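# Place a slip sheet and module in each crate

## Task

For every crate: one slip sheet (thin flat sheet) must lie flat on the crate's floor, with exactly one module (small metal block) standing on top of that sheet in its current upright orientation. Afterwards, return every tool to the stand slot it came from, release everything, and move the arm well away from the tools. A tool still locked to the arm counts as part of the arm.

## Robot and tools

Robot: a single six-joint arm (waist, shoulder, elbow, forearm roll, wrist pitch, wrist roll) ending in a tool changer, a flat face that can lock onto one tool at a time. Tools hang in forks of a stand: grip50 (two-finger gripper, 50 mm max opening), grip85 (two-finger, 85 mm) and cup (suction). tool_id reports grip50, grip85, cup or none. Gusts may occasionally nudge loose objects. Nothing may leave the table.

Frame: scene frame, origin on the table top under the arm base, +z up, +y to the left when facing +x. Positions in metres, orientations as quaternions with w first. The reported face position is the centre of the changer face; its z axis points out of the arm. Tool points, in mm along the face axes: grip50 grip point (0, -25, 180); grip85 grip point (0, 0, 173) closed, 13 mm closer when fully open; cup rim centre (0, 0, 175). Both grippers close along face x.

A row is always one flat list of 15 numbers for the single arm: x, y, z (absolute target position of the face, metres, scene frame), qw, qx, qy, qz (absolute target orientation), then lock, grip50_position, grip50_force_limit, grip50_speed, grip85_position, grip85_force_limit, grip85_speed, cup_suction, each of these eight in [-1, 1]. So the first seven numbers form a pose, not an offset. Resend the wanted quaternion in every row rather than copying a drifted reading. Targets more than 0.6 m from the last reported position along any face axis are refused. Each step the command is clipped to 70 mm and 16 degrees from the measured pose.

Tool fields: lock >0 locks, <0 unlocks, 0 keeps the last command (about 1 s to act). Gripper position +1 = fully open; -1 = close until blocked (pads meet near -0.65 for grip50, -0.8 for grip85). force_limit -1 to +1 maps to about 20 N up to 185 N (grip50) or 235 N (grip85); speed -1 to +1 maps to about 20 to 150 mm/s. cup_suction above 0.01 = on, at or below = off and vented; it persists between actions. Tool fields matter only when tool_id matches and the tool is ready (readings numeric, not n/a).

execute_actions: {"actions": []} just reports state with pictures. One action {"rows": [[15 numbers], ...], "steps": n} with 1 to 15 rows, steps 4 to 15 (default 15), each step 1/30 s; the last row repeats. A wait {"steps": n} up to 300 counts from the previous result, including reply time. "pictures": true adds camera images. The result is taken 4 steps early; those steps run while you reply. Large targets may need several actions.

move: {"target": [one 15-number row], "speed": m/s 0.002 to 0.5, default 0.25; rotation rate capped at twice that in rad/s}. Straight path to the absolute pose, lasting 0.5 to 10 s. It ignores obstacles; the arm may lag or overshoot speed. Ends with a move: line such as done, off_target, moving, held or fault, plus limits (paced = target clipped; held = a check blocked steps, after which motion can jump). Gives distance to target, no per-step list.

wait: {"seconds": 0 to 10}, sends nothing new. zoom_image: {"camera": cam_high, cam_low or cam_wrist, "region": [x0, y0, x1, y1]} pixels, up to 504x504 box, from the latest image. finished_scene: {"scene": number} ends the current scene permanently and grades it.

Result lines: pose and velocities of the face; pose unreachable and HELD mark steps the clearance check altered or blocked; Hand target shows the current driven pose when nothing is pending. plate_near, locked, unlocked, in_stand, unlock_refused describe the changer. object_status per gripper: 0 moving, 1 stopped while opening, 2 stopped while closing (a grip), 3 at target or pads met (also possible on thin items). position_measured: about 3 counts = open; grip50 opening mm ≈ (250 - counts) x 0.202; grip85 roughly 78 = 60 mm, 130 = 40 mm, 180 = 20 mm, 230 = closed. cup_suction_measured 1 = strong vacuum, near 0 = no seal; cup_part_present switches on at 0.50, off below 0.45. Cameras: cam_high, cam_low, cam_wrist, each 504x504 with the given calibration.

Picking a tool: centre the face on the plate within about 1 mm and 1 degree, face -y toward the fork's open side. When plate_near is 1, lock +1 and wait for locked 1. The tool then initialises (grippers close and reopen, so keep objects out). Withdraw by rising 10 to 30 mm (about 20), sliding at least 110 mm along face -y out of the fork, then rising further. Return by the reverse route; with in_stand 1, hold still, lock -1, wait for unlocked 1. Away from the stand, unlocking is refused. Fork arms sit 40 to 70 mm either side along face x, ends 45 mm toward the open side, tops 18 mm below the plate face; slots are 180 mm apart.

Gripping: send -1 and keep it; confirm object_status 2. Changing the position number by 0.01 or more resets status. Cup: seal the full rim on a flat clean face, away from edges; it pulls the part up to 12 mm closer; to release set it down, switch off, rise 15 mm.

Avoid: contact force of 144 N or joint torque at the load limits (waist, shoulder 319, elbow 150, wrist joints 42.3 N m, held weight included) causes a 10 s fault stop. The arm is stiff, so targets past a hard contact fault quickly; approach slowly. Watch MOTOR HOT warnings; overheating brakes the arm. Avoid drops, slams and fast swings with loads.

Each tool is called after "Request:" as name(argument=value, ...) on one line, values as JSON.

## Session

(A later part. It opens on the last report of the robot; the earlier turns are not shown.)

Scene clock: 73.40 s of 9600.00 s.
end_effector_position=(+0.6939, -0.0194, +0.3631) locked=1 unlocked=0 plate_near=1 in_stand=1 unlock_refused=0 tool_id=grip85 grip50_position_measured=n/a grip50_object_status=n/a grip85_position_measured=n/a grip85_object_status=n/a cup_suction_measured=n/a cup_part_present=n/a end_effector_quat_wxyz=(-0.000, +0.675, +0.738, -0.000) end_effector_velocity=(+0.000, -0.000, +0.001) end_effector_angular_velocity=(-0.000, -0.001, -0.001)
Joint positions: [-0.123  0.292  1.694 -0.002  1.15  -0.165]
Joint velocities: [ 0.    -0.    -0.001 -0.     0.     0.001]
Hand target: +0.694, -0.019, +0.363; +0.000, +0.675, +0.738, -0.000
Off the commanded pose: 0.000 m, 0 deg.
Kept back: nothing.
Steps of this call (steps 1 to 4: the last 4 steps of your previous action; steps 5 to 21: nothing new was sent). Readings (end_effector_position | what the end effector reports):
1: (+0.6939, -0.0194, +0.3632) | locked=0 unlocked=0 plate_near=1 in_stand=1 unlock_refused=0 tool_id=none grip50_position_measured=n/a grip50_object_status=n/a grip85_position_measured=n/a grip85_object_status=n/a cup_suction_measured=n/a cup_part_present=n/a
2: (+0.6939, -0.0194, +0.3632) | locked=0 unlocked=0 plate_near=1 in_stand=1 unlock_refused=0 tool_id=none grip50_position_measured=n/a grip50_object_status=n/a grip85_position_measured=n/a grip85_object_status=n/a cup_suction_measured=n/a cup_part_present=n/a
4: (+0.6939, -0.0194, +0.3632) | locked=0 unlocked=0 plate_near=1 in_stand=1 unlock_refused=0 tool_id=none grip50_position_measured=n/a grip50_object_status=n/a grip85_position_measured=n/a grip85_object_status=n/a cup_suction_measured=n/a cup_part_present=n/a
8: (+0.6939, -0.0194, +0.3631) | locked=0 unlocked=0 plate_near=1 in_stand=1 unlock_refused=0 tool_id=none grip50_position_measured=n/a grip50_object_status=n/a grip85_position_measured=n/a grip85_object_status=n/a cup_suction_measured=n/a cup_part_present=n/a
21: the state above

Request:
move(target=[0.6939,-0.0194,0.383,0,0.6748,0.7380,0,0,1,0,0,1,0,0,0], speed=0.03)

Request:
move(target=[0.5694,-0.0303,0.383,0,0.6748,0.7380,0,0,1,0,0,1,0,0,0], speed=0.12)

Request:
move(target=[0.3830,0.1963,0.250,0,0.7178,0.6963,0,0,1,0,0,1,0,0,0], speed=0.25)

Scene clock: 76.70 s of 9600.00 s.
end_effector_position=(+0.6938, -0.0194, +0.3830) locked=1 unlocked=0 plate_near=1 in_stand=0 unlock_refused=0 tool_id=grip85 grip50_position_measured=n/a grip50_object_status=n/a grip85_position_measured=n/a grip85_object_status=n/a cup_suction_measured=n/a cup_part_present=n/a end_effector_quat_wxyz=(+0.000, +0.675, +0.738, +0.000) end_effector_velocity=(-0.000, +0.000, -0.000) end_effector_angular_velocity=(+0.001, -0.000, -0.001)
Joint positions: [-0.123  0.279  1.672 -0.002  1.184 -0.165]
Joint velocities: [ 0.    -0.     0.     0.001 -0.     0.001]
Hand target: +0.694, -0.019, +0.383; -0.000, +0.675, +0.738, +0.000
Off the commanded pose: 0.000 m, 0 deg.
Kept back: nothing.
move: done
camera_calibration (this result's frames):
cam_wrist: T_world_to_cam=[[-0.0560242, 0.996568, 0.0609413, 0.0387441], [0.954203, 0.0354777, 0.297048, -0.720743], [0.293867, 0.0747923, -0.952916, 0.21732], [0, 0, 0, 1]] pos_world=[0.626043, -0.0292947, 0.418823]

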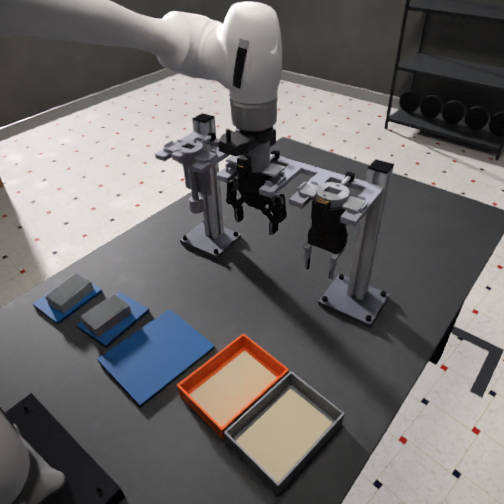

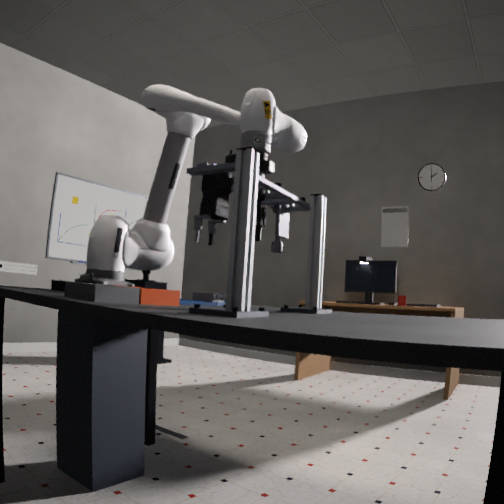

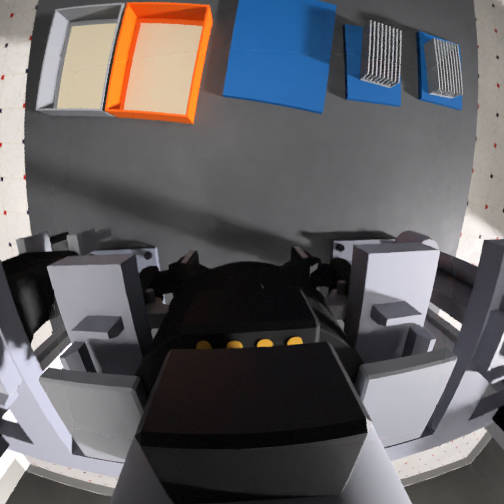

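Scene clock: 78.03 s of 9600.00 s.
end_effector_position=(+0.5695, -0.0303, +0.3828) locked=1 unlocked=0 plate_near=1 in_stand=0 unlock_refused=0 tool_id=grip85 grip50_position_measured=n/a grip50_object_status=n/a grip85_position_measured=3 grip85_object_status=3 cup_suction_measured=n/a cup_part_present=n/a end_effector_quat_wxyz=(+0.000, +0.675, +0.738, -0.000) end_effector_velocity=(-0.000, +0.000, -0.000) end_effector_angular_velocity=(+0.001, +0.000, +0.001)
Joint positions: [-0.158  0.091  1.904 -0.002  1.14  -0.201]
Joint velocities: [ 0.    -0.     0.001  0.001  0.    -0.001]
Hand target: +0.569, -0.030, +0.383; +0.000, +0.675, +0.738, -0.000
Off the commanded pose: 0.000 m, 0 deg.
Kept back: nothing.
move: done
camera_calibration (this result's frames):
cam_wrist: T_world_to_cam=[[-0.0559837, 0.99658, 0.060773, 0.0426505], [0.954191, 0.0354857, 0.297085, -0.601634], [0.293912, 0.074621, -0.952915, 0.254447], [0, 0, 0, 1]] pos_world=[0.501676, -0.0401423, 0.418611]

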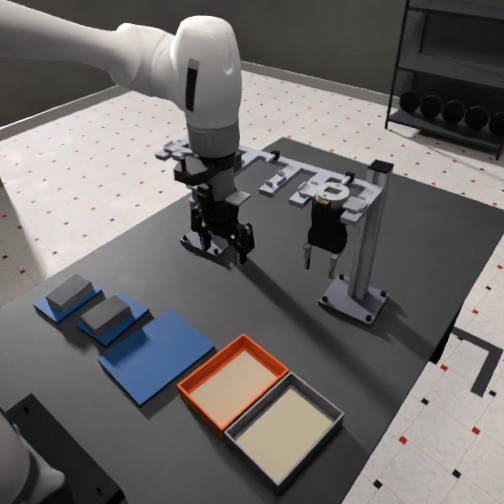

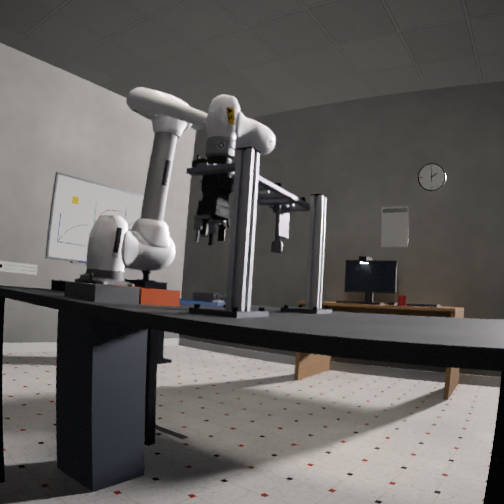

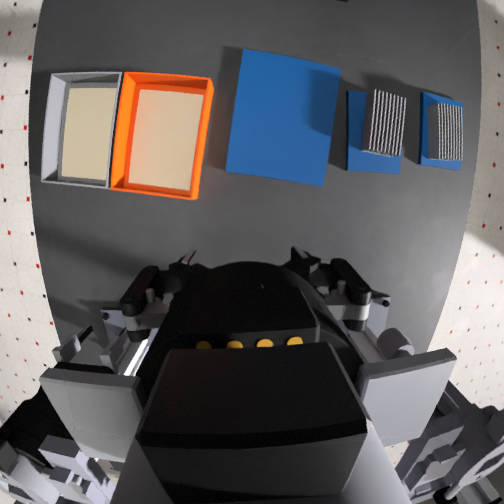

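Scene clock: 79.70 s of 9600.00 s.
end_effector_position=(+0.3833, +0.1966, +0.2497) locked=1 unlocked=0 plate_near=1 in_stand=0 unlock_refused=0 tool_id=grip85 grip50_position_measured=n/a grip50_object_status=n/a grip85_position_measured=3 grip85_object_status=3 cup_suction_measured=n/a cup_part_present=n/a end_effector_quat_wxyz=(-0.000, +0.718, +0.696, +0.000) end_effector_velocity=(+0.000, -0.001, +0.001) end_effector_angular_velocity=(+0.000, -0.003, +0.000)
Joint positions: [ 0.351  0.01   2.278 -0.004  0.849  0.431]
Joint velocities: [-0.001 -0.002  0.    -0.001 -0.    -0.   ]
Hand target: +0.383, +0.197, +0.250; -0.000, +0.718, +0.696, +0.000
Off the commanded pose: 0.001 m, 0 deg.
Kept back: nothing.
move: done
camera_calibration (this result's frames):
cam_wrist: T_world_to_cam=[[0.063882, 0.996054, 0.0616114, -0.231796], [0.951774, -0.0793732, 0.296355, -0.368845], [0.300076, 0.0397084, -0.953089, 0.169906], [0, 0, 0, 1]] pos_world=[0.31488, 0.194858, 0.285525]

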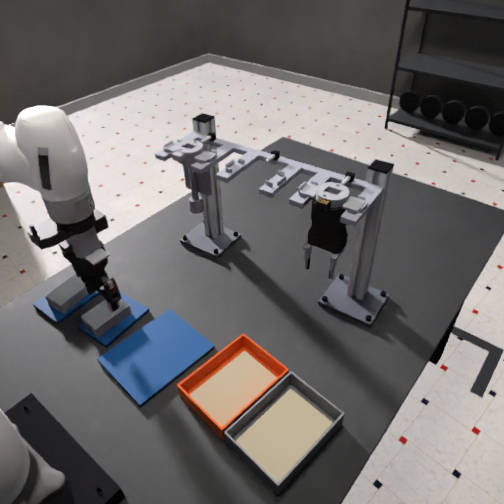

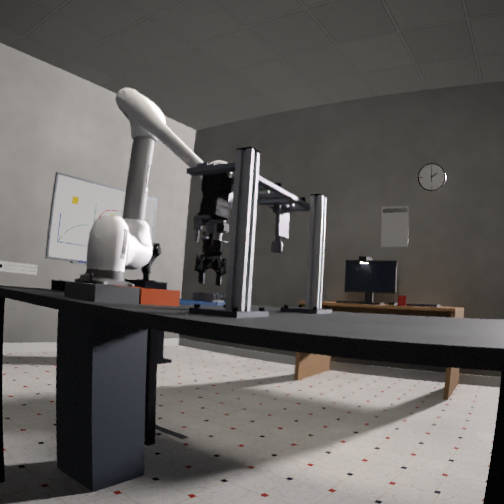

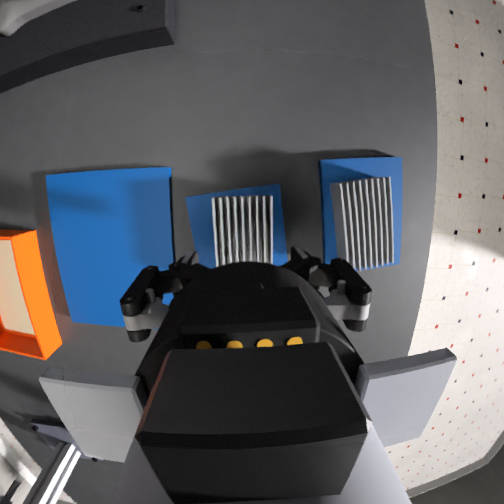

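Request:
zoom_image(camera="cam_wrist", region=[170, 170, 320, 290])

Region (170, 170, 320, 290) of cam_wrist's 504x504 image, scaled by 3.360, with more detail than that image has; it fills the top 403 rows of this view, and the rest is white.

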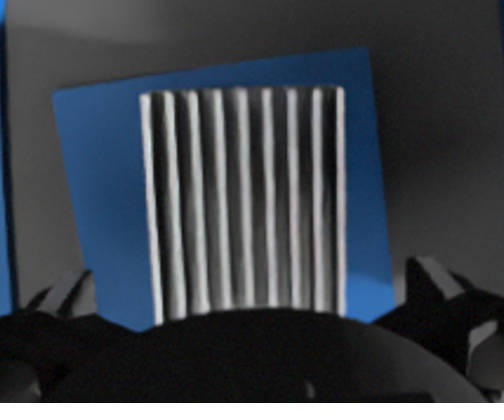

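Request:
move(target=[0.3830,0.1963,0.204,0,0.7178,0.6963,0,0,1,0,0,1,0,0,0], speed=0.06)

Request:
move(target=[0.3830,0.1963,0.204,0,0.7178,0.6963,0,0,1,0,0,-1,-0.4,-0.6,0], speed=0.02)

Scene clock: 81.27 s of 9600.00 s.
end_effector_position=(+0.3831, +0.1963, +0.2040) locked=1 unlocked=0 plate_near=1 in_stand=0 unlock_refused=0 tool_id=grip85 grip50_position_measured=n/a grip50_object_status=n/a grip85_position_measured=3 grip85_object_status=3 cup_suction_measured=n/a cup_part_present=n/a end_effector_quat_wxyz=(+0.000, +0.718, +0.696, +0.000) end_effector_velocity=(+0.000, -0.000, +0.001) end_effector_angular_velocity=(-0.000, -0.002, +0.001)
Joint positions: [ 0.351  0.078  2.318 -0.007  0.74   0.432]
Joint velocities: [-0.    -0.002  0.    -0.002 -0.     0.001]
Hand target: +0.383, +0.196, +0.204; +0.000, +0.718, +0.696, -0.000
Off the commanded pose: 0.000 m, 0 deg.
Kept back: nothing.
move: done
camera_calibration (this result's frames):
cam_wrist: T_world_to_cam=[[0.0636001, 0.996118, 0.0608591, -0.228485], [0.951571, -0.0789094, 0.297129, -0.355289], [0.300778, 0.0390143, -0.952896, 0.126234], [0, 0, 0, 1]] pos_world=[0.314646, 0.194638, 0.23976]

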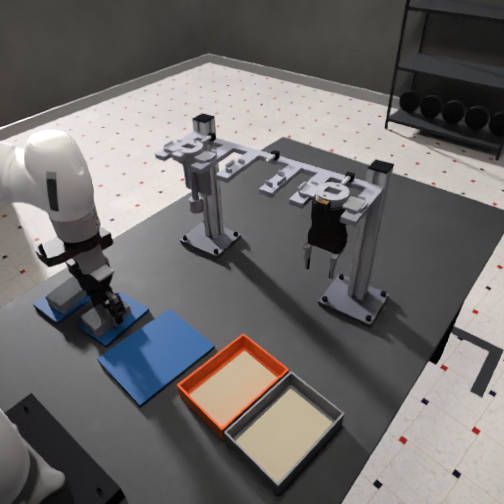

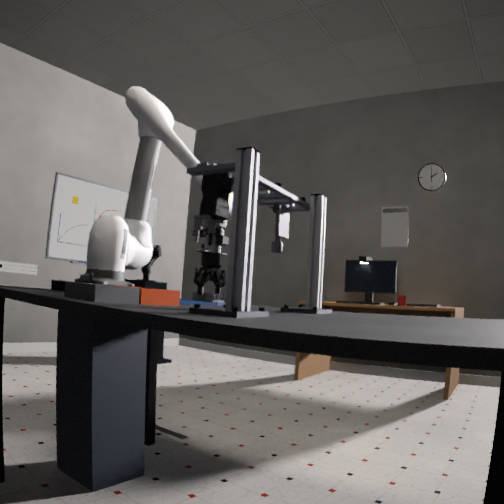

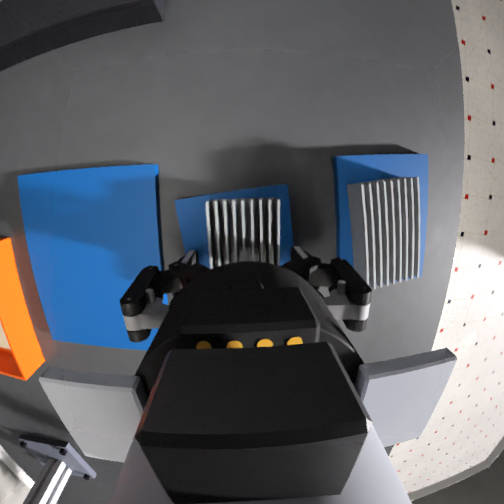

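Scene clock: 82.20 s of 9600.00 s.
end_effector_position=(+0.3830, +0.1963, +0.2040) locked=1 unlocked=0 plate_near=1 in_stand=0 unlock_refused=0 tool_id=grip85 grip50_position_measured=n/a grip50_object_status=n/a grip85_position_measured=80 grip85_object_status=2 cup_suction_measured=n/a cup_part_present=n/a end_effector_quat_wxyz=(-0.000, +0.718, +0.696, -0.000) end_effector_velocity=(+0.000, +0.000, -0.001) end_effector_angular_velocity=(-0.001, +0.001, +0.002)
Joint positions: [ 0.351  0.078  2.319 -0.006  0.74   0.432]
Joint velocities: [ 0.     0.001 -0.    -0.    -0.    -0.002]
Hand target: +0.383, +0.196, +0.204; -0.000, +0.718, +0.696, +0.000
Off the commanded pose: 0.000 m, 0 deg.
Kept back: nothing.
move: done
camera_calibration (this result's frames):
cam_wrist: T_world_to_cam=[[0.0635375, 0.996117, 0.0609432, -0.228434], [0.951607, -0.0788705, 0.297023, -0.355168], [0.300677, 0.0391219, -0.952923, 0.126371], [0, 0, 0, 1]] pos_world=[0.314498, 0.194591, 0.239837]

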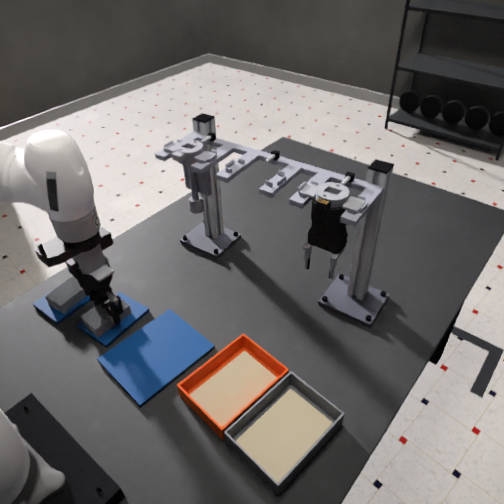

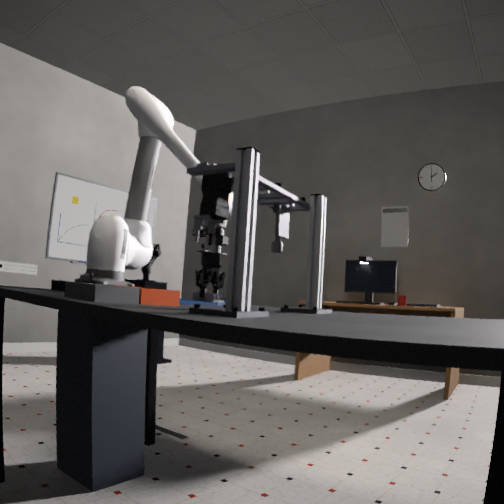

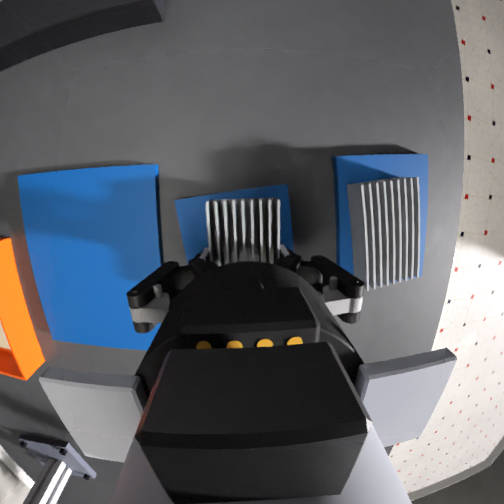

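Request:
move(target=[0.3830,0.1930,0.228,0,0.7178,0.6963,0,0,1,0,0,-1,-0.4,-0.6,0], speed=0.07)

Request:
move(target=[0.4343,-0.1719,0.262,0,0.7446,0.6675,0,0,1,0,0,-1,-0.4,-0.6,0], speed=0.22)

Request:
move(target=[0.4343,-0.1719,0.2025,0,0.7446,0.6675,0,0,1,0,0,-1,-0.4,-0.6,0], speed=0.06)

Scene clock: 83.57 s of 9600.00 s.
end_effector_position=(+0.3829, +0.1930, +0.2280) locked=1 unlocked=0 plate_near=1 in_stand=0 unlock_refused=0 tool_id=grip85 grip50_position_measured=n/a grip50_object_status=n/a grip85_position_measured=80 grip85_object_status=2 cup_suction_measured=n/a cup_part_present=n/a end_effector_quat_wxyz=(-0.000, +0.718, +0.696, -0.000) end_effector_velocity=(-0.000, +0.000, +0.000) end_effector_angular_velocity=(+0.001, +0.000, -0.000)
Joint positions: [ 0.344  0.038  2.301 -0.006  0.798  0.424]
Joint velocities: [ 0.    -0.    -0.     0.001  0.     0.   ]
Hand target: +0.383, +0.193, +0.228; -0.000, +0.718, +0.696, +0.000
Off the commanded pose: 0.000 m, 0 deg.
Kept back: nothing.
move: done
camera_calibration (this result's frames):
cam_wrist: T_world_to_cam=[[0.0634657, 0.996121, 0.0609572, -0.226564], [0.951626, -0.0788045, 0.296982, -0.362504], [0.300634, 0.0391602, -0.952935, 0.14938], [0, 0, 0, 1]] pos_world=[0.314438, 0.191269, 0.263818]

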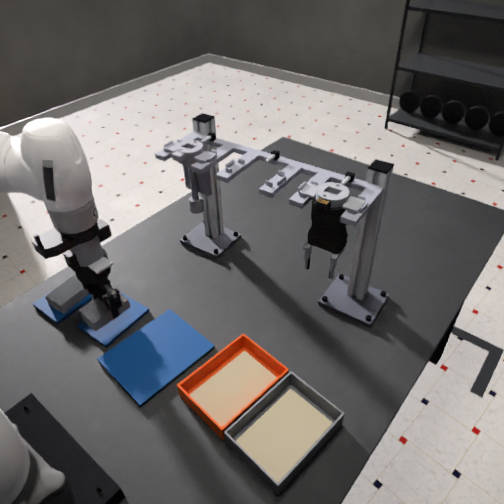

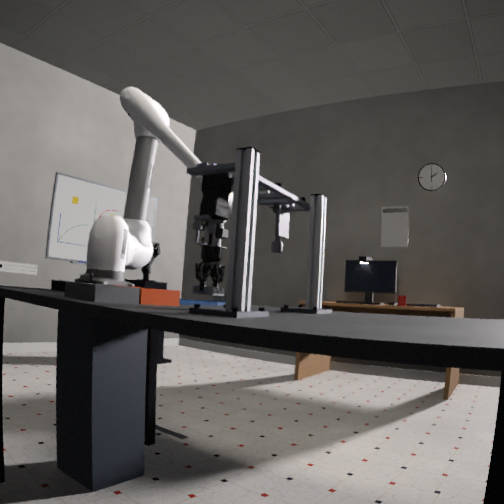

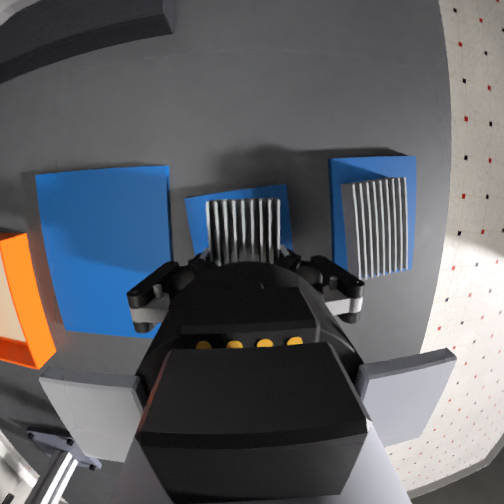

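Scene clock: 85.63 s of 9600.00 s.
end_effector_position=(+0.4341, -0.1724, +0.2621) locked=1 unlocked=0 plate_near=1 in_stand=0 unlock_refused=0 tool_id=grip85 grip50_position_measured=n/a grip50_object_status=n/a grip85_position_measured=80 grip85_object_status=2 cup_suction_measured=n/a cup_part_present=n/a end_effector_quat_wxyz=(+0.001, +0.745, +0.668, -0.000) end_effector_velocity=(+0.000, -0.000, -0.000) end_effector_angular_velocity=(-0.000, -0.000, -0.001)
Joint positions: [-0.498  0.047  2.207 -0.     0.879 -0.343]
Joint velocities: [ 0.     0.001 -0.     0.    -0.     0.001]
Hand target: +0.434, -0.172, +0.262; +0.001, +0.745, +0.668, -0.000
Off the commanded pose: 0.001 m, 0 deg.
Kept back: nothing.
move: done
camera_calibration (this result's frames):
cam_wrist: T_world_to_cam=[[0.141486, 0.988152, 0.0594819, 0.0971886], [0.942265, -0.152851, 0.297948, -0.45911], [0.30351, 0.0138923, -0.952727, 0.175124], [0, 0, 0, 1]] pos_world=[0.365701, -0.168645, 0.297856]

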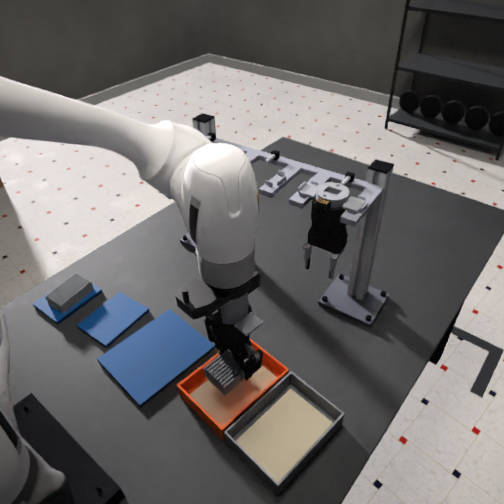

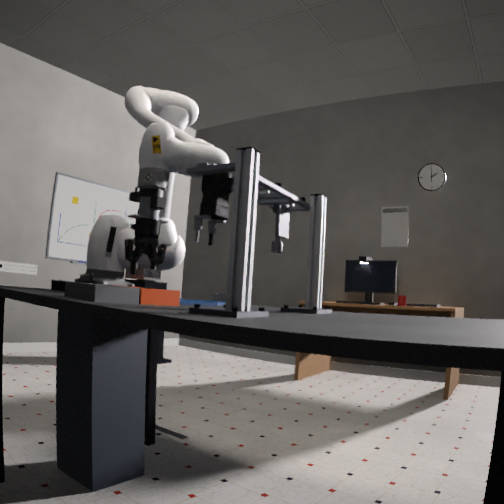

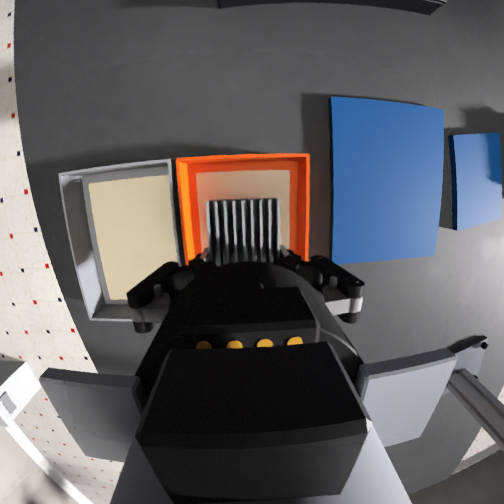

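Scene clock: 86.90 s of 9600.00 s.
end_effector_position=(+0.4344, -0.1720, +0.2024) locked=1 unlocked=0 plate_near=1 in_stand=0 unlock_refused=0 tool_id=grip85 grip50_position_measured=n/a grip50_object_status=n/a grip85_position_measured=80 grip85_object_status=2 cup_suction_measured=n/a cup_part_present=n/a end_effector_quat_wxyz=(+0.000, +0.745, +0.667, -0.000) end_effector_velocity=(+0.001, +0.001, -0.000) end_effector_angular_velocity=(+0.001, -0.000, -0.000)
Joint positions: [-0.498  0.132  2.257  0.001  0.746 -0.343]
Joint velocities: [ 0.001  0.001 -0.     0.002 -0.    -0.   ]
Hand target: +0.434, -0.172, +0.202; +0.000, +0.745, +0.667, -0.000
Off the commanded pose: 0.000 m, 0 deg.
Kept back: nothing.
move: done
camera_calibration (this result's frames):
cam_wrist: T_world_to_cam=[[0.14176, 0.98803, 0.0608267, 0.0998948], [0.942443, -0.153507, 0.297046, -0.44157], [0.302828, 0.0152164, -0.952924, 0.118749], [0, 0, 0, 1]] pos_world=[0.366033, -0.16829, 0.23825]

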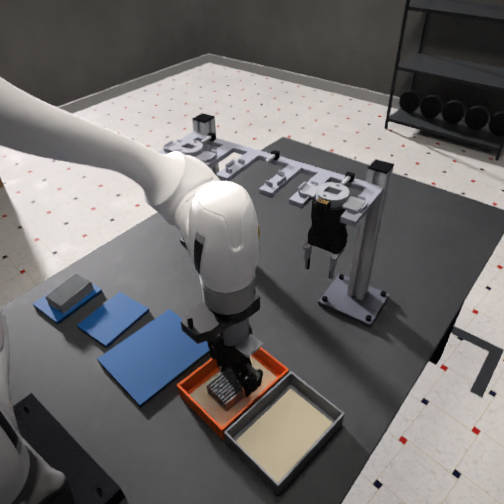

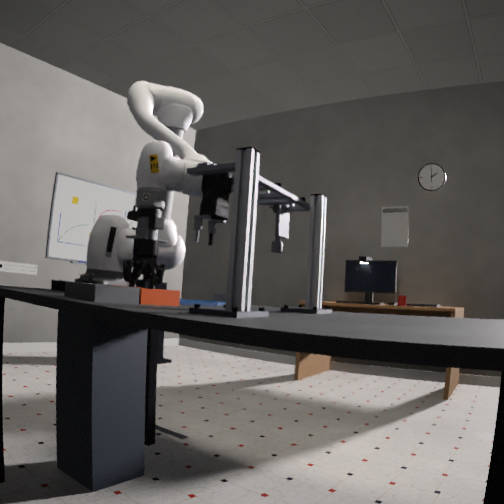

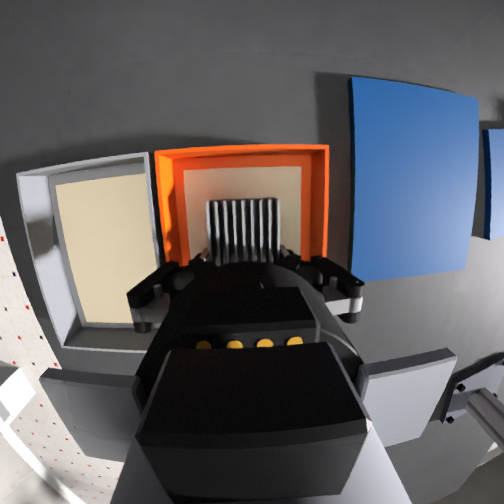

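Now slow descent.

Request:
execute_actions(actions=[{"rows": [[0.4343,-0.1719,0.2022,0,0.7446,0.6675,0,0,1,0,0,-1,-0.4,-0.6,0],[0.4343,-0.1719,0.2020,0,0.7446,0.6675,0,0,1,0,0,-1,-0.4,-0.6,0],[0.4343,-0.1719,0.2018,0,0.7446,0.6675,0,0,1,0,0,-1,-0.4,-0.6,0],[0.4343,-0.1719,0.2016,0,0.7446,0.6675,0,0,1,0,0,-1,-0.4,-0.6,0],[0.4343,-0.1719,0.2014,0,0.7446,0.6675,0,0,1,0,0,-1,-0.4,-0.6,0],[0.4343,-0.1719,0.2012,0,0.7446,0.6675,0,0,1,0,0,-1,-0.4,-0.6,0],[0.4343,-0.1719,0.2010,0,0.7446,0.6675,0,0,1,0,0,-1,-0.4,-0.6,0],[0.4343,-0.1719,0.2008,0,0.7446,0.6675,0,0,1,0,0,-1,-0.4,-0.6,0],[0.4343,-0.1719,0.2006,0,0.7446,0.6675,0,0,1,0,0,-1,-0.4,-0.6,0],[0.4343,-0.1719,0.2004,0,0.7446,0.6675,0,0,1,0,0,-1,-0.4,-0.6,0]], "steps": 15}])

Request:
execute_actions(actions=[{"rows": [[0.4343,-0.1719,0.2003,0,0.7446,0.6675,0,0,1,0,0,-1,-0.4,-0.6,0],[0.4343,-0.1719,0.2002,0,0.7446,0.6675,0,0,1,0,0,-1,-0.4,-0.6,0],[0.4343,-0.1719,0.2001,0,0.7446,0.6675,0,0,1,0,0,-1,-0.4,-0.6,0],[0.4343,-0.1719,0.2000,0,0.7446,0.6675,0,0,1,0,0,-1,-0.4,-0.6,0],[0.4343,-0.1719,0.1999,0,0.7446,0.6675,0,0,1,0,0,-1,-0.4,-0.6,0],[0.4343,-0.1719,0.1998,0,0.7446,0.6675,0,0,1,0,0,-1,-0.4,-0.6,0],[0.4343,-0.1719,0.1997,0,0.7446,0.6675,0,0,1,0,0,-1,-0.4,-0.6,0],[0.4343,-0.1719,0.1996,0,0.7446,0.6675,0,0,1,0,0,-1,-0.4,-0.6,0]], "steps": 14}])

Scene clock: 87.60 s of 9600.00 s.
end_effector_position=(+0.4343, -0.1719, +0.2005) locked=1 unlocked=0 plate_near=1 in_stand=0 unlock_refused=0 tool_id=grip85 grip50_position_measured=n/a grip50_object_status=n/a grip85_position_measured=80 grip85_object_status=2 cup_suction_measured=n/a cup_part_present=n/a end_effector_quat_wxyz=(-0.000, +0.745, +0.668, -0.000) end_effector_velocity=(-0.000, +0.000, -0.002) end_effector_angular_velocity=(+0.001, -0.001, -0.000)
Joint positions: [-0.498  0.135  2.259  0.001  0.742 -0.343]
Joint velocities: [-0.     0.003  0.002  0.001 -0.005 -0.001]
Steps of this call (steps 1 to 10: nothing new was sent; steps 11 to 21: the first 11 steps of this action). Readings (end_effector_position | what the end effector reports):
11: (+0.4344, -0.1720, +0.2024) | locked=1 unlocked=0 plate_near=1 in_stand=0 unlock_refused=0 tool_id=grip85 grip50_position_measured=n/a grip50_object_status=n/a grip85_position_measured=80 grip85_object_status=2 cup_suction_measured=n/a cup_part_present=n/a
12: (+0.4343, -0.1719, +0.2022) | locked=1 unlocked=0 plate_near=1 in_stand=0 unlock_refused=0 tool_id=grip85 grip50_position_measured=n/a grip50_object_status=n/a grip85_position_measured=80 grip85_object_status=2 cup_suction_measured=n/a cup_part_present=n/a
14: (+0.4343, -0.1719, +0.2018) | locked=1 unlocked=0 plate_near=1 in_stand=0 unlock_refused=0 tool_id=grip85 grip50_position_measured=n/a grip50_object_status=n/a grip85_position_measured=80 grip85_object_status=2 cup_suction_measured=n/a cup_part_present=n/a
18: (+0.4343, -0.1719, +0.2010) | locked=1 unlocked=0 plate_near=1 in_stand=0 unlock_refused=0 tool_id=grip85 grip50_position_measured=n/a grip50_object_status=n/a grip85_position_measured=80 grip85_object_status=2 cup_suction_measured=n/a cup_part_present=n/a
21: the state above

Scene clock: 88.07 s of 9600.00 s.
end_effector_position=(+0.4343, -0.1719, +0.1996) locked=1 unlocked=0 plate_near=1 in_stand=0 unlock_refused=0 tool_id=grip85 grip50_position_measured=n/a grip50_object_status=n/a grip85_position_measured=80 grip85_object_status=2 cup_suction_measured=n/a cup_part_present=n/a end_effector_quat_wxyz=(-0.000, +0.745, +0.668, -0.000) end_effector_velocity=(+0.000, +0.000, +0.001) end_effector_angular_velocity=(-0.000, -0.002, +0.001)
Joint positions: [-0.498  0.136  2.26   0.001  0.74  -0.343]
Joint velocities: [ 0.    -0.001 -0.     0.001 -0.001 -0.001]
Off your previous action's commanded pose: 0.000 m, 0 deg at its last step (step 4 of this call).
Steps of this call (steps 1 to 4: the last 4 steps of your previous action; steps 5 to 14: the first 10 steps of this action). Readings (end_effector_position | what the end effector reports):
5: (+0.4343, -0.1719, +0.2004) | locked=1 unlocked=0 plate_near=1 in_stand=0 unlock_refused=0 tool_id=grip85 grip50_position_measured=n/a grip50_object_status=n/a grip85_position_measured=80 grip85_object_status=2 cup_suction_measured=n/a cup_part_present=n/a
6: (+0.4343, -0.1719, +0.2003) | locked=1 unlocked=0 plate_near=1 in_stand=0 unlock_refused=0 tool_id=grip85 grip50_position_measured=n/a grip50_object_status=n/a grip85_position_measured=80 grip85_object_status=2 cup_suction_measured=n/a cup_part_present=n/a
8: (+0.4343, -0.1719, +0.2001) | locked=1 unlocked=0 plate_near=1 in_stand=0 unlock_refused=0 tool_id=grip85 grip50_position_measured=n/a grip50_object_status=n/a grip85_position_measured=80 grip85_object_status=2 cup_suction_measured=n/a cup_part_present=n/a
12: (+0.4343, -0.1719, +0.1997) | locked=1 unlocked=0 plate_near=1 in_stand=0 unlock_refused=0 tool_id=grip85 grip50_position_measured=n/a grip50_object_status=n/a grip85_position_measured=80 grip85_object_status=2 cup_suction_measured=n/a cup_part_present=n/a
14: the state above

Request:
execute_actions(actions=[{"rows": [[0.4343,-0.1719,0.1995,0,0.7446,0.6675,0,0,1,0,0,-1,-0.4,-0.6,0],[0.4343,-0.1719,0.1994,0,0.7446,0.6675,0,0,1,0,0,-1,-0.4,-0.6,0],[0.4343,-0.1719,0.1993,0,0.7446,0.6675,0,0,1,0,0,-1,-0.4,-0.6,0],[0.4343,-0.1719,0.1992,0,0.7446,0.6675,0,0,1,0,0,-1,-0.4,-0.6,0],[0.4343,-0.1719,0.1991,0,0.7446,0.6675,0,0,1,0,0,-1,-0.4,-0.6,0]], "steps": 12}])

Scene clock: 89.83 s of 9600.00 s.
end_effector_position=(+0.4343, -0.1719, +0.1992) locked=1 unlocked=0 plate_near=1 in_stand=0 unlock_refused=0 tool_id=grip85 grip50_position_measured=n/a grip50_object_status=n/a grip85_position_measured=80 grip85_object_status=2 cup_suction_measured=n/a cup_part_present=n/a end_effector_quat_wxyz=(+0.000, +0.745, +0.668, +0.000) end_effector_velocity=(+0.000, -0.001, -0.001) end_effector_angular_velocity=(+0.000, -0.001, -0.001)
Joint positions: [-0.498  0.137  2.26   0.001  0.738 -0.343]
Joint velocities: [-0.001  0.003  0.     0.001 -0.004 -0.001]
Off your previous action's commanded pose: 0.000 m, 0 deg at its last step (step 4 of this call).
Steps of this call (steps 1 to 4: the last 4 steps of your previous action; steps 5 to 45: nothing new was sent; steps 46 to 53: the first 8 steps of this action). Readings (end_effector_position | what the end effector reports):
46: (+0.4343, -0.1719, +0.1996) | locked=1 unlocked=0 plate_near=1 in_stand=0 unlock_refused=0 tool_id=grip85 grip50_position_measured=n/a grip50_object_status=n/a grip85_position_measured=80 grip85_object_status=2 cup_suction_measured=n/a cup_part_present=n/a
47: (+0.4343, -0.1719, +0.1995) | locked=1 unlocked=0 plate_near=1 in_stand=0 unlock_refused=0 tool_id=grip85 grip50_position_measured=n/a grip50_object_status=n/a grip85_position_measured=80 grip85_object_status=2 cup_suction_measured=n/a cup_part_present=n/a
49: (+0.4343, -0.1719, +0.1993) | locked=1 unlocked=0 plate_near=1 in_stand=0 unlock_refused=0 tool_id=grip85 grip50_position_measured=n/a grip50_object_status=n/a grip85_position_measured=80 grip85_object_status=2 cup_suction_measured=n/a cup_part_present=n/a
53: the state above

Contact at ≈0.1992 as expected. Back off slightly and open.

Request:
move(target=[0.4343,-0.1719,0.1993,0,0.7446,0.6675,0,0,1,0,0,0.62,-0.4,-0.3,0], speed=0.005)

Request:
move(target=[0.4343,-0.1719,0.250,0,0.7446,0.6675,0,0,1,0,0,0.62,-0.4,-0.3,0], speed=0.08)

Request:
move(target=[0.3710,0.3358,0.250,0,0.6622,0.7493,0,0,1,0,0,1,0,0,0], speed=0.3)

Request:
zoom_image(camera="cam_wrist", region=[170, 170, 320, 290])

Scene clock: 90.80 s of 9600.00 s.
end_effector_position=(+0.4343, -0.1719, +0.1993) locked=1 unlocked=0 plate_near=1 in_stand=0 unlock_refused=0 tool_id=grip85 grip50_position_measured=n/a grip50_object_status=n/a grip85_position_measured=50 grip85_object_status=3 cup_suction_measured=n/a cup_part_present=n/a end_effector_quat_wxyz=(-0.000, +0.745, +0.668, -0.000) end_effector_velocity=(-0.000, -0.000, -0.001) end_effector_angular_velocity=(+0.002, +0.001, -0.001)
Joint positions: [-0.498  0.136  2.26   0.001  0.739 -0.343]
Joint velocities: [-0.001  0.001  0.     0.002  0.001 -0.001]
Hand target: +0.434, -0.172, +0.199; -0.000, +0.745, +0.668, +0.000
Off your previous action's commanded pose: 0.000 m, 0 deg at its last step (step 4 of this call).
Off the commanded pose: 0.000 m, 0 deg.
Kept back: nothing.
move: done
camera_calibration (this result's frames):
cam_wrist: T_world_to_cam=[[0.14161, 0.988044, 0.0609491, 0.100057], [0.942471, -0.1534, 0.297012, -0.440467], [0.30281, 0.0153829, -0.952927, 0.115821], [0, 0, 0, 1]] pos_world=[0.365887, -0.168211, 0.235095]

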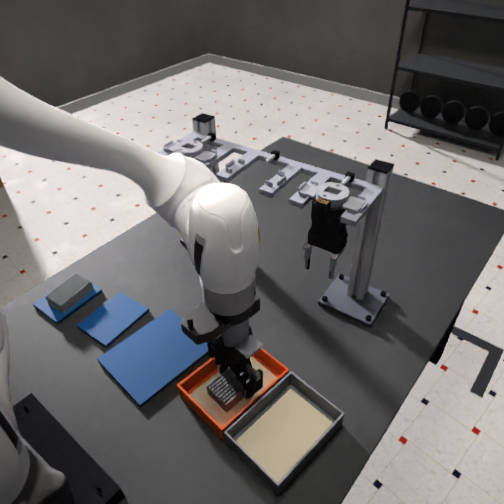

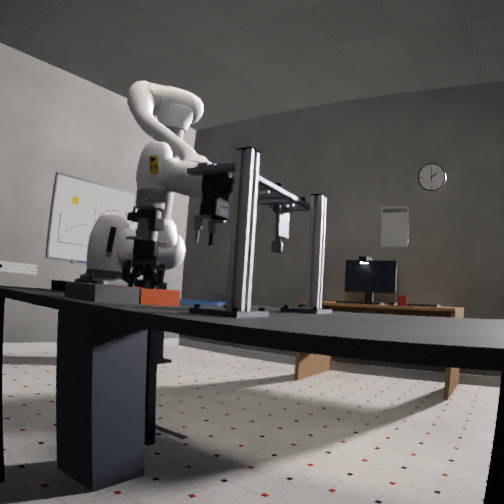

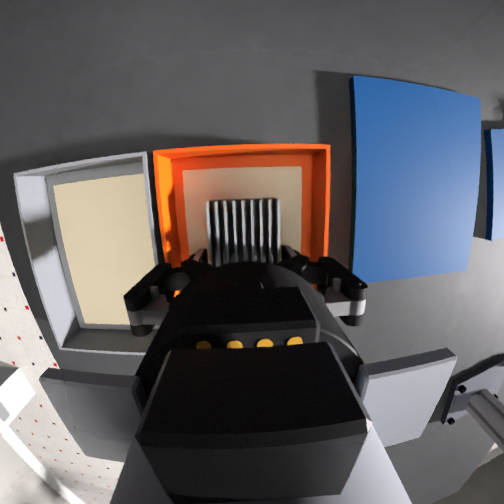

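Scene clock: 91.70 s of 9600.00 s.
end_effector_position=(+0.4342, -0.1718, +0.2500) locked=1 unlocked=0 plate_near=1 in_stand=0 unlock_refused=0 tool_id=grip85 grip50_position_measured=n/a grip50_object_status=n/a grip85_position_measured=50 grip85_object_status=3 cup_suction_measured=n/a cup_part_present=n/a end_effector_quat_wxyz=(-0.000, +0.745, +0.668, +0.000) end_effector_velocity=(+0.000, -0.001, +0.001) end_effector_angular_velocity=(-0.002, -0.000, -0.001)
Joint positions: [-0.498  0.063  2.218  0.001  0.854 -0.344]
Joint velocities: [-0.    -0.    -0.001 -0.002  0.     0.002]
Hand target: +0.434, -0.172, +0.250; -0.000, +0.745, +0.668, +0.000
Off the commanded pose: 0.000 m, 0 deg.
Kept back: nothing.
move: done
camera_calibration (this result's frames):
cam_wrist: T_world_to_cam=[[0.141455, 0.988059, 0.0610659, 0.0969122], [0.942488, -0.153288, 0.297017, -0.455405], [0.302831, 0.0155392, -0.952918, 0.164232], [0, 0, 0, 1]] pos_world=[0.365771, -0.168115, 0.285844]

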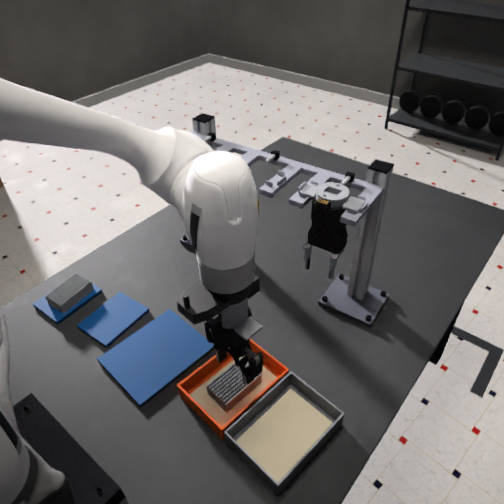

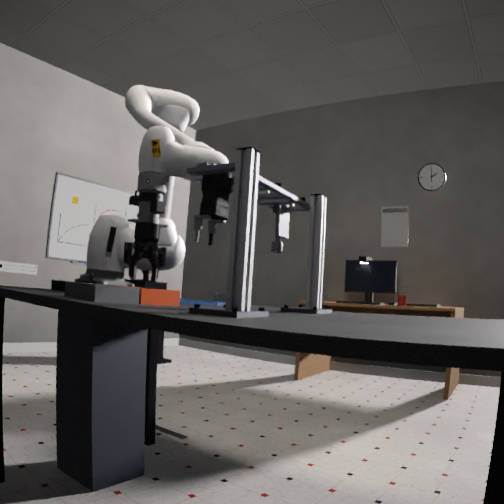

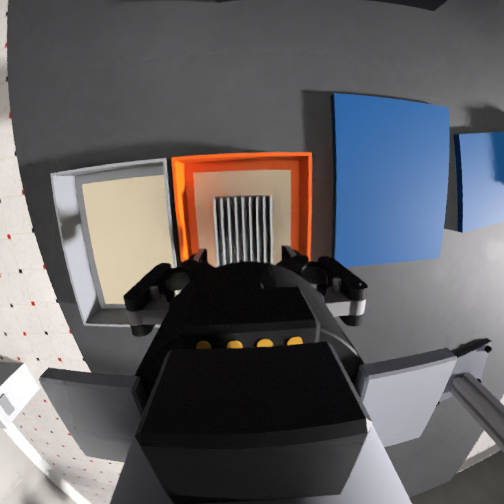

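Scene clock: 93.80 s of 9600.00 s.
end_effector_position=(+0.3710, +0.3364, +0.2501) locked=1 unlocked=0 plate_near=1 in_stand=0 unlock_refused=0 tool_id=grip85 grip50_position_measured=n/a grip50_object_status=n/a grip85_position_measured=3 grip85_object_status=3 cup_suction_measured=n/a cup_part_present=n/a end_effector_quat_wxyz=(-0.001, +0.662, +0.749, +0.000) end_effector_velocity=(+0.000, +0.000, +0.000) end_effector_angular_velocity=(+0.000, -0.001, +0.001)
Joint positions: [ 0.625  0.118  2.159 -0.004  0.86   0.551]
Joint velocities: [ 0.    -0.    -0.001 -0.001  0.    -0.   ]
Hand target: +0.371, +0.336, +0.250; -0.001, +0.662, +0.749, +0.000
Off the commanded pose: 0.001 m, 0 deg.
Kept back: nothing.
move: done
camera_calibration (this result's frames):
cam_wrist: T_world_to_cam=[[-0.0896547, 0.993979, 0.0629921, -0.31299], [0.952832, 0.0671866, 0.295969, -0.395672], [0.289955, 0.0865559, -0.953118, 0.156436], [0, 0, 0, 1]] pos_world=[0.303588, 0.324149, 0.285925]

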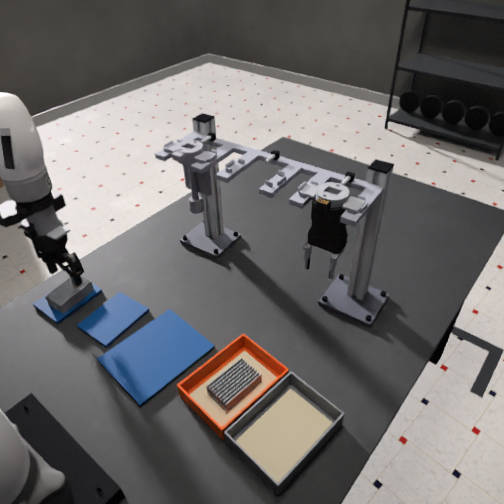

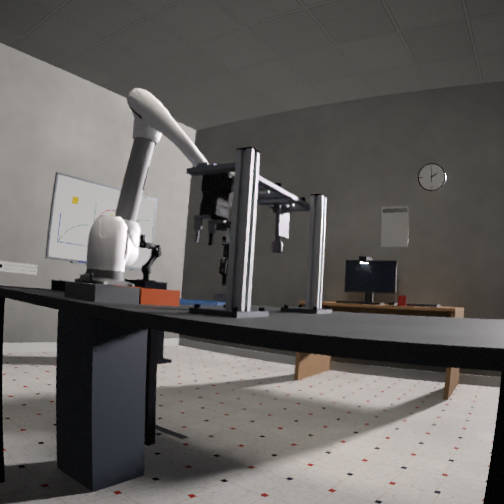

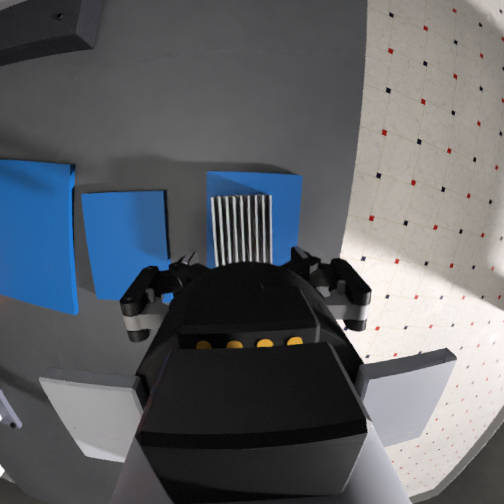

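Region (170, 170, 320, 290) of cam_wrist's 504x504 image, scaled by 3.360, with more detail than that image has; it fills the top 403 rows of this view, and the rest is white.

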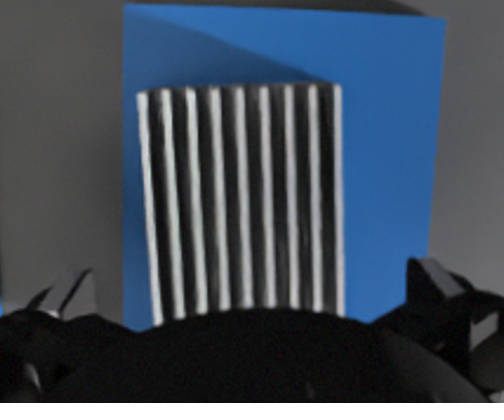

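Request:
move(target=[0.3708,0.3357,0.204,0,0.6622,0.7493,0,0,1,0,0,1,0,0,0], speed=0.06)

Request:
move(target=[0.3708,0.3357,0.204,0,0.6622,0.7493,0,0,1,0,0,-1,-0.4,-0.6,0], speed=0.02)

Scene clock: 95.17 s of 9600.00 s.
end_effector_position=(+0.3709, +0.3358, +0.2040) locked=1 unlocked=0 plate_near=1 in_stand=0 unlock_refused=0 tool_id=grip85 grip50_position_measured=n/a grip50_object_status=n/a grip85_position_measured=3 grip85_object_status=3 cup_suction_measured=n/a cup_part_present=n/a end_effector_quat_wxyz=(+0.000, +0.662, +0.749, +0.000) end_effector_velocity=(+0.000, -0.000, +0.001) end_effector_angular_velocity=(+0.000, -0.002, +0.001)
Joint positions: [ 0.625  0.18   2.197 -0.008  0.761  0.553]
Joint velocities: [-0.    -0.001  0.    -0.001 -0.    -0.   ]
Hand target: +0.371, +0.336, +0.204; +0.000, +0.662, +0.749, -0.000
Off the commanded pose: 0.000 m, 0 deg.
Kept back: nothing.
move: done
camera_calibration (this result's frames):
cam_wrist: T_world_to_cam=[[-0.0896131, 0.994115, 0.0608741, -0.309098], [0.952441, 0.0676628, 0.297116, -0.382189], [0.291248, 0.0846044, -0.952899, 0.112701], [0, 0, 0, 1]] pos_world=[0.303489, 0.323603, 0.239763]

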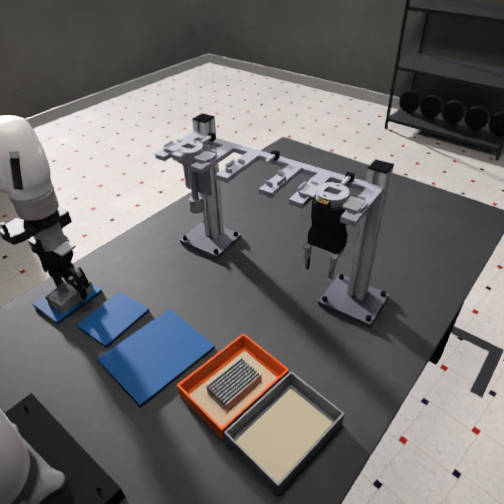

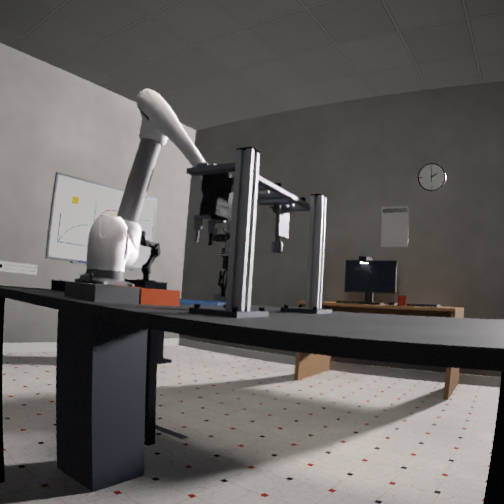

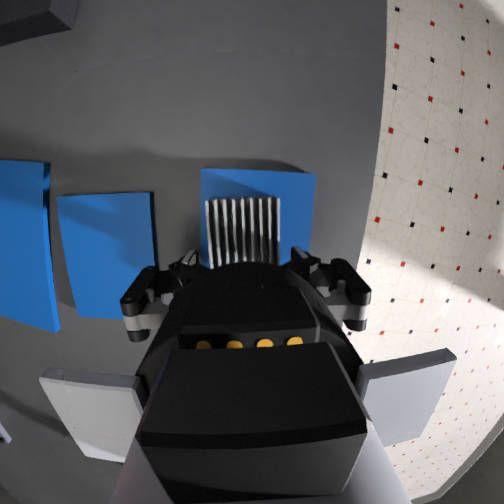

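Scene clock: 96.10 s of 9600.00 s.
end_effector_position=(+0.3708, +0.3357, +0.2040) locked=1 unlocked=0 plate_near=1 in_stand=0 unlock_refused=0 tool_id=grip85 grip50_position_measured=n/a grip50_object_status=n/a grip85_position_measured=80 grip85_object_status=2 cup_suction_measured=n/a cup_part_present=n/a end_effector_quat_wxyz=(-0.000, +0.662, +0.749, -0.000) end_effector_velocity=(+0.000, +0.000, +0.001) end_effector_angular_velocity=(+0.001, -0.001, -0.000)
Joint positions: [ 0.625  0.179  2.197 -0.008  0.761  0.553]
Joint velocities: [ 0.    -0.001 -0.    -0.    -0.     0.   ]
Hand target: +0.371, +0.336, +0.204; -0.000, +0.662, +0.749, +0.000
Off the commanded pose: 0.000 m, 0 deg.
Kept back: nothing.
move: done
camera_calibration (this result's frames):
cam_wrist: T_world_to_cam=[[-0.0896724, 0.994105, 0.0609371, -0.30903], [0.952469, 0.0677101, 0.297016, -0.382091], [0.291139, 0.0846749, -0.952926, 0.112818], [0, 0, 0, 1]] pos_world=[0.303373, 0.323527, 0.239826]

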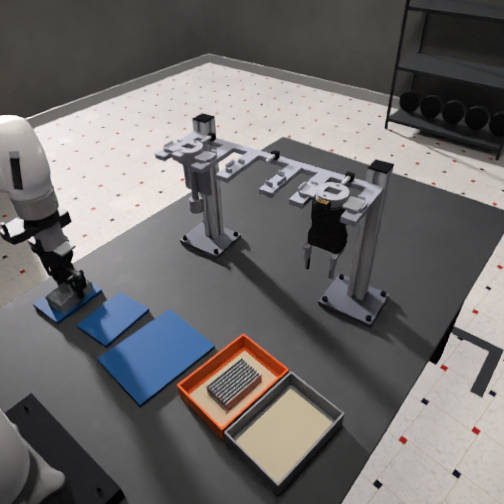

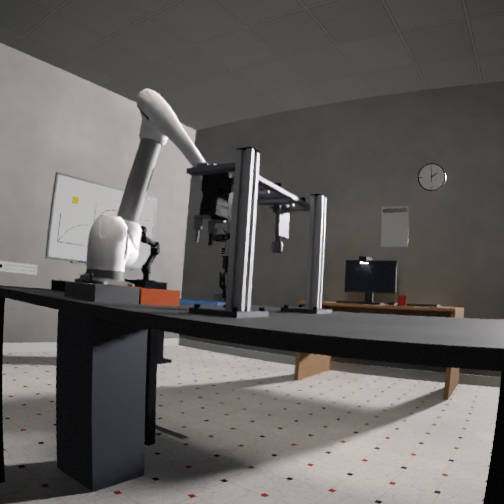

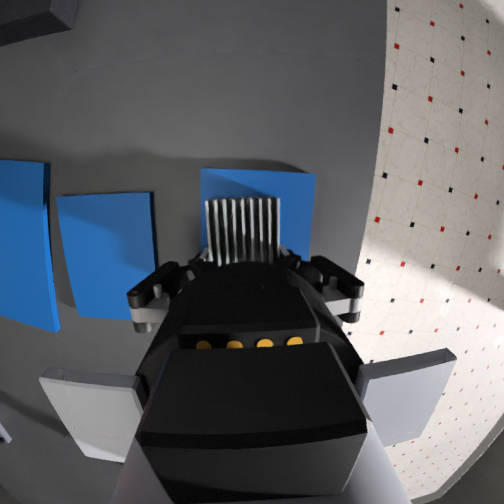

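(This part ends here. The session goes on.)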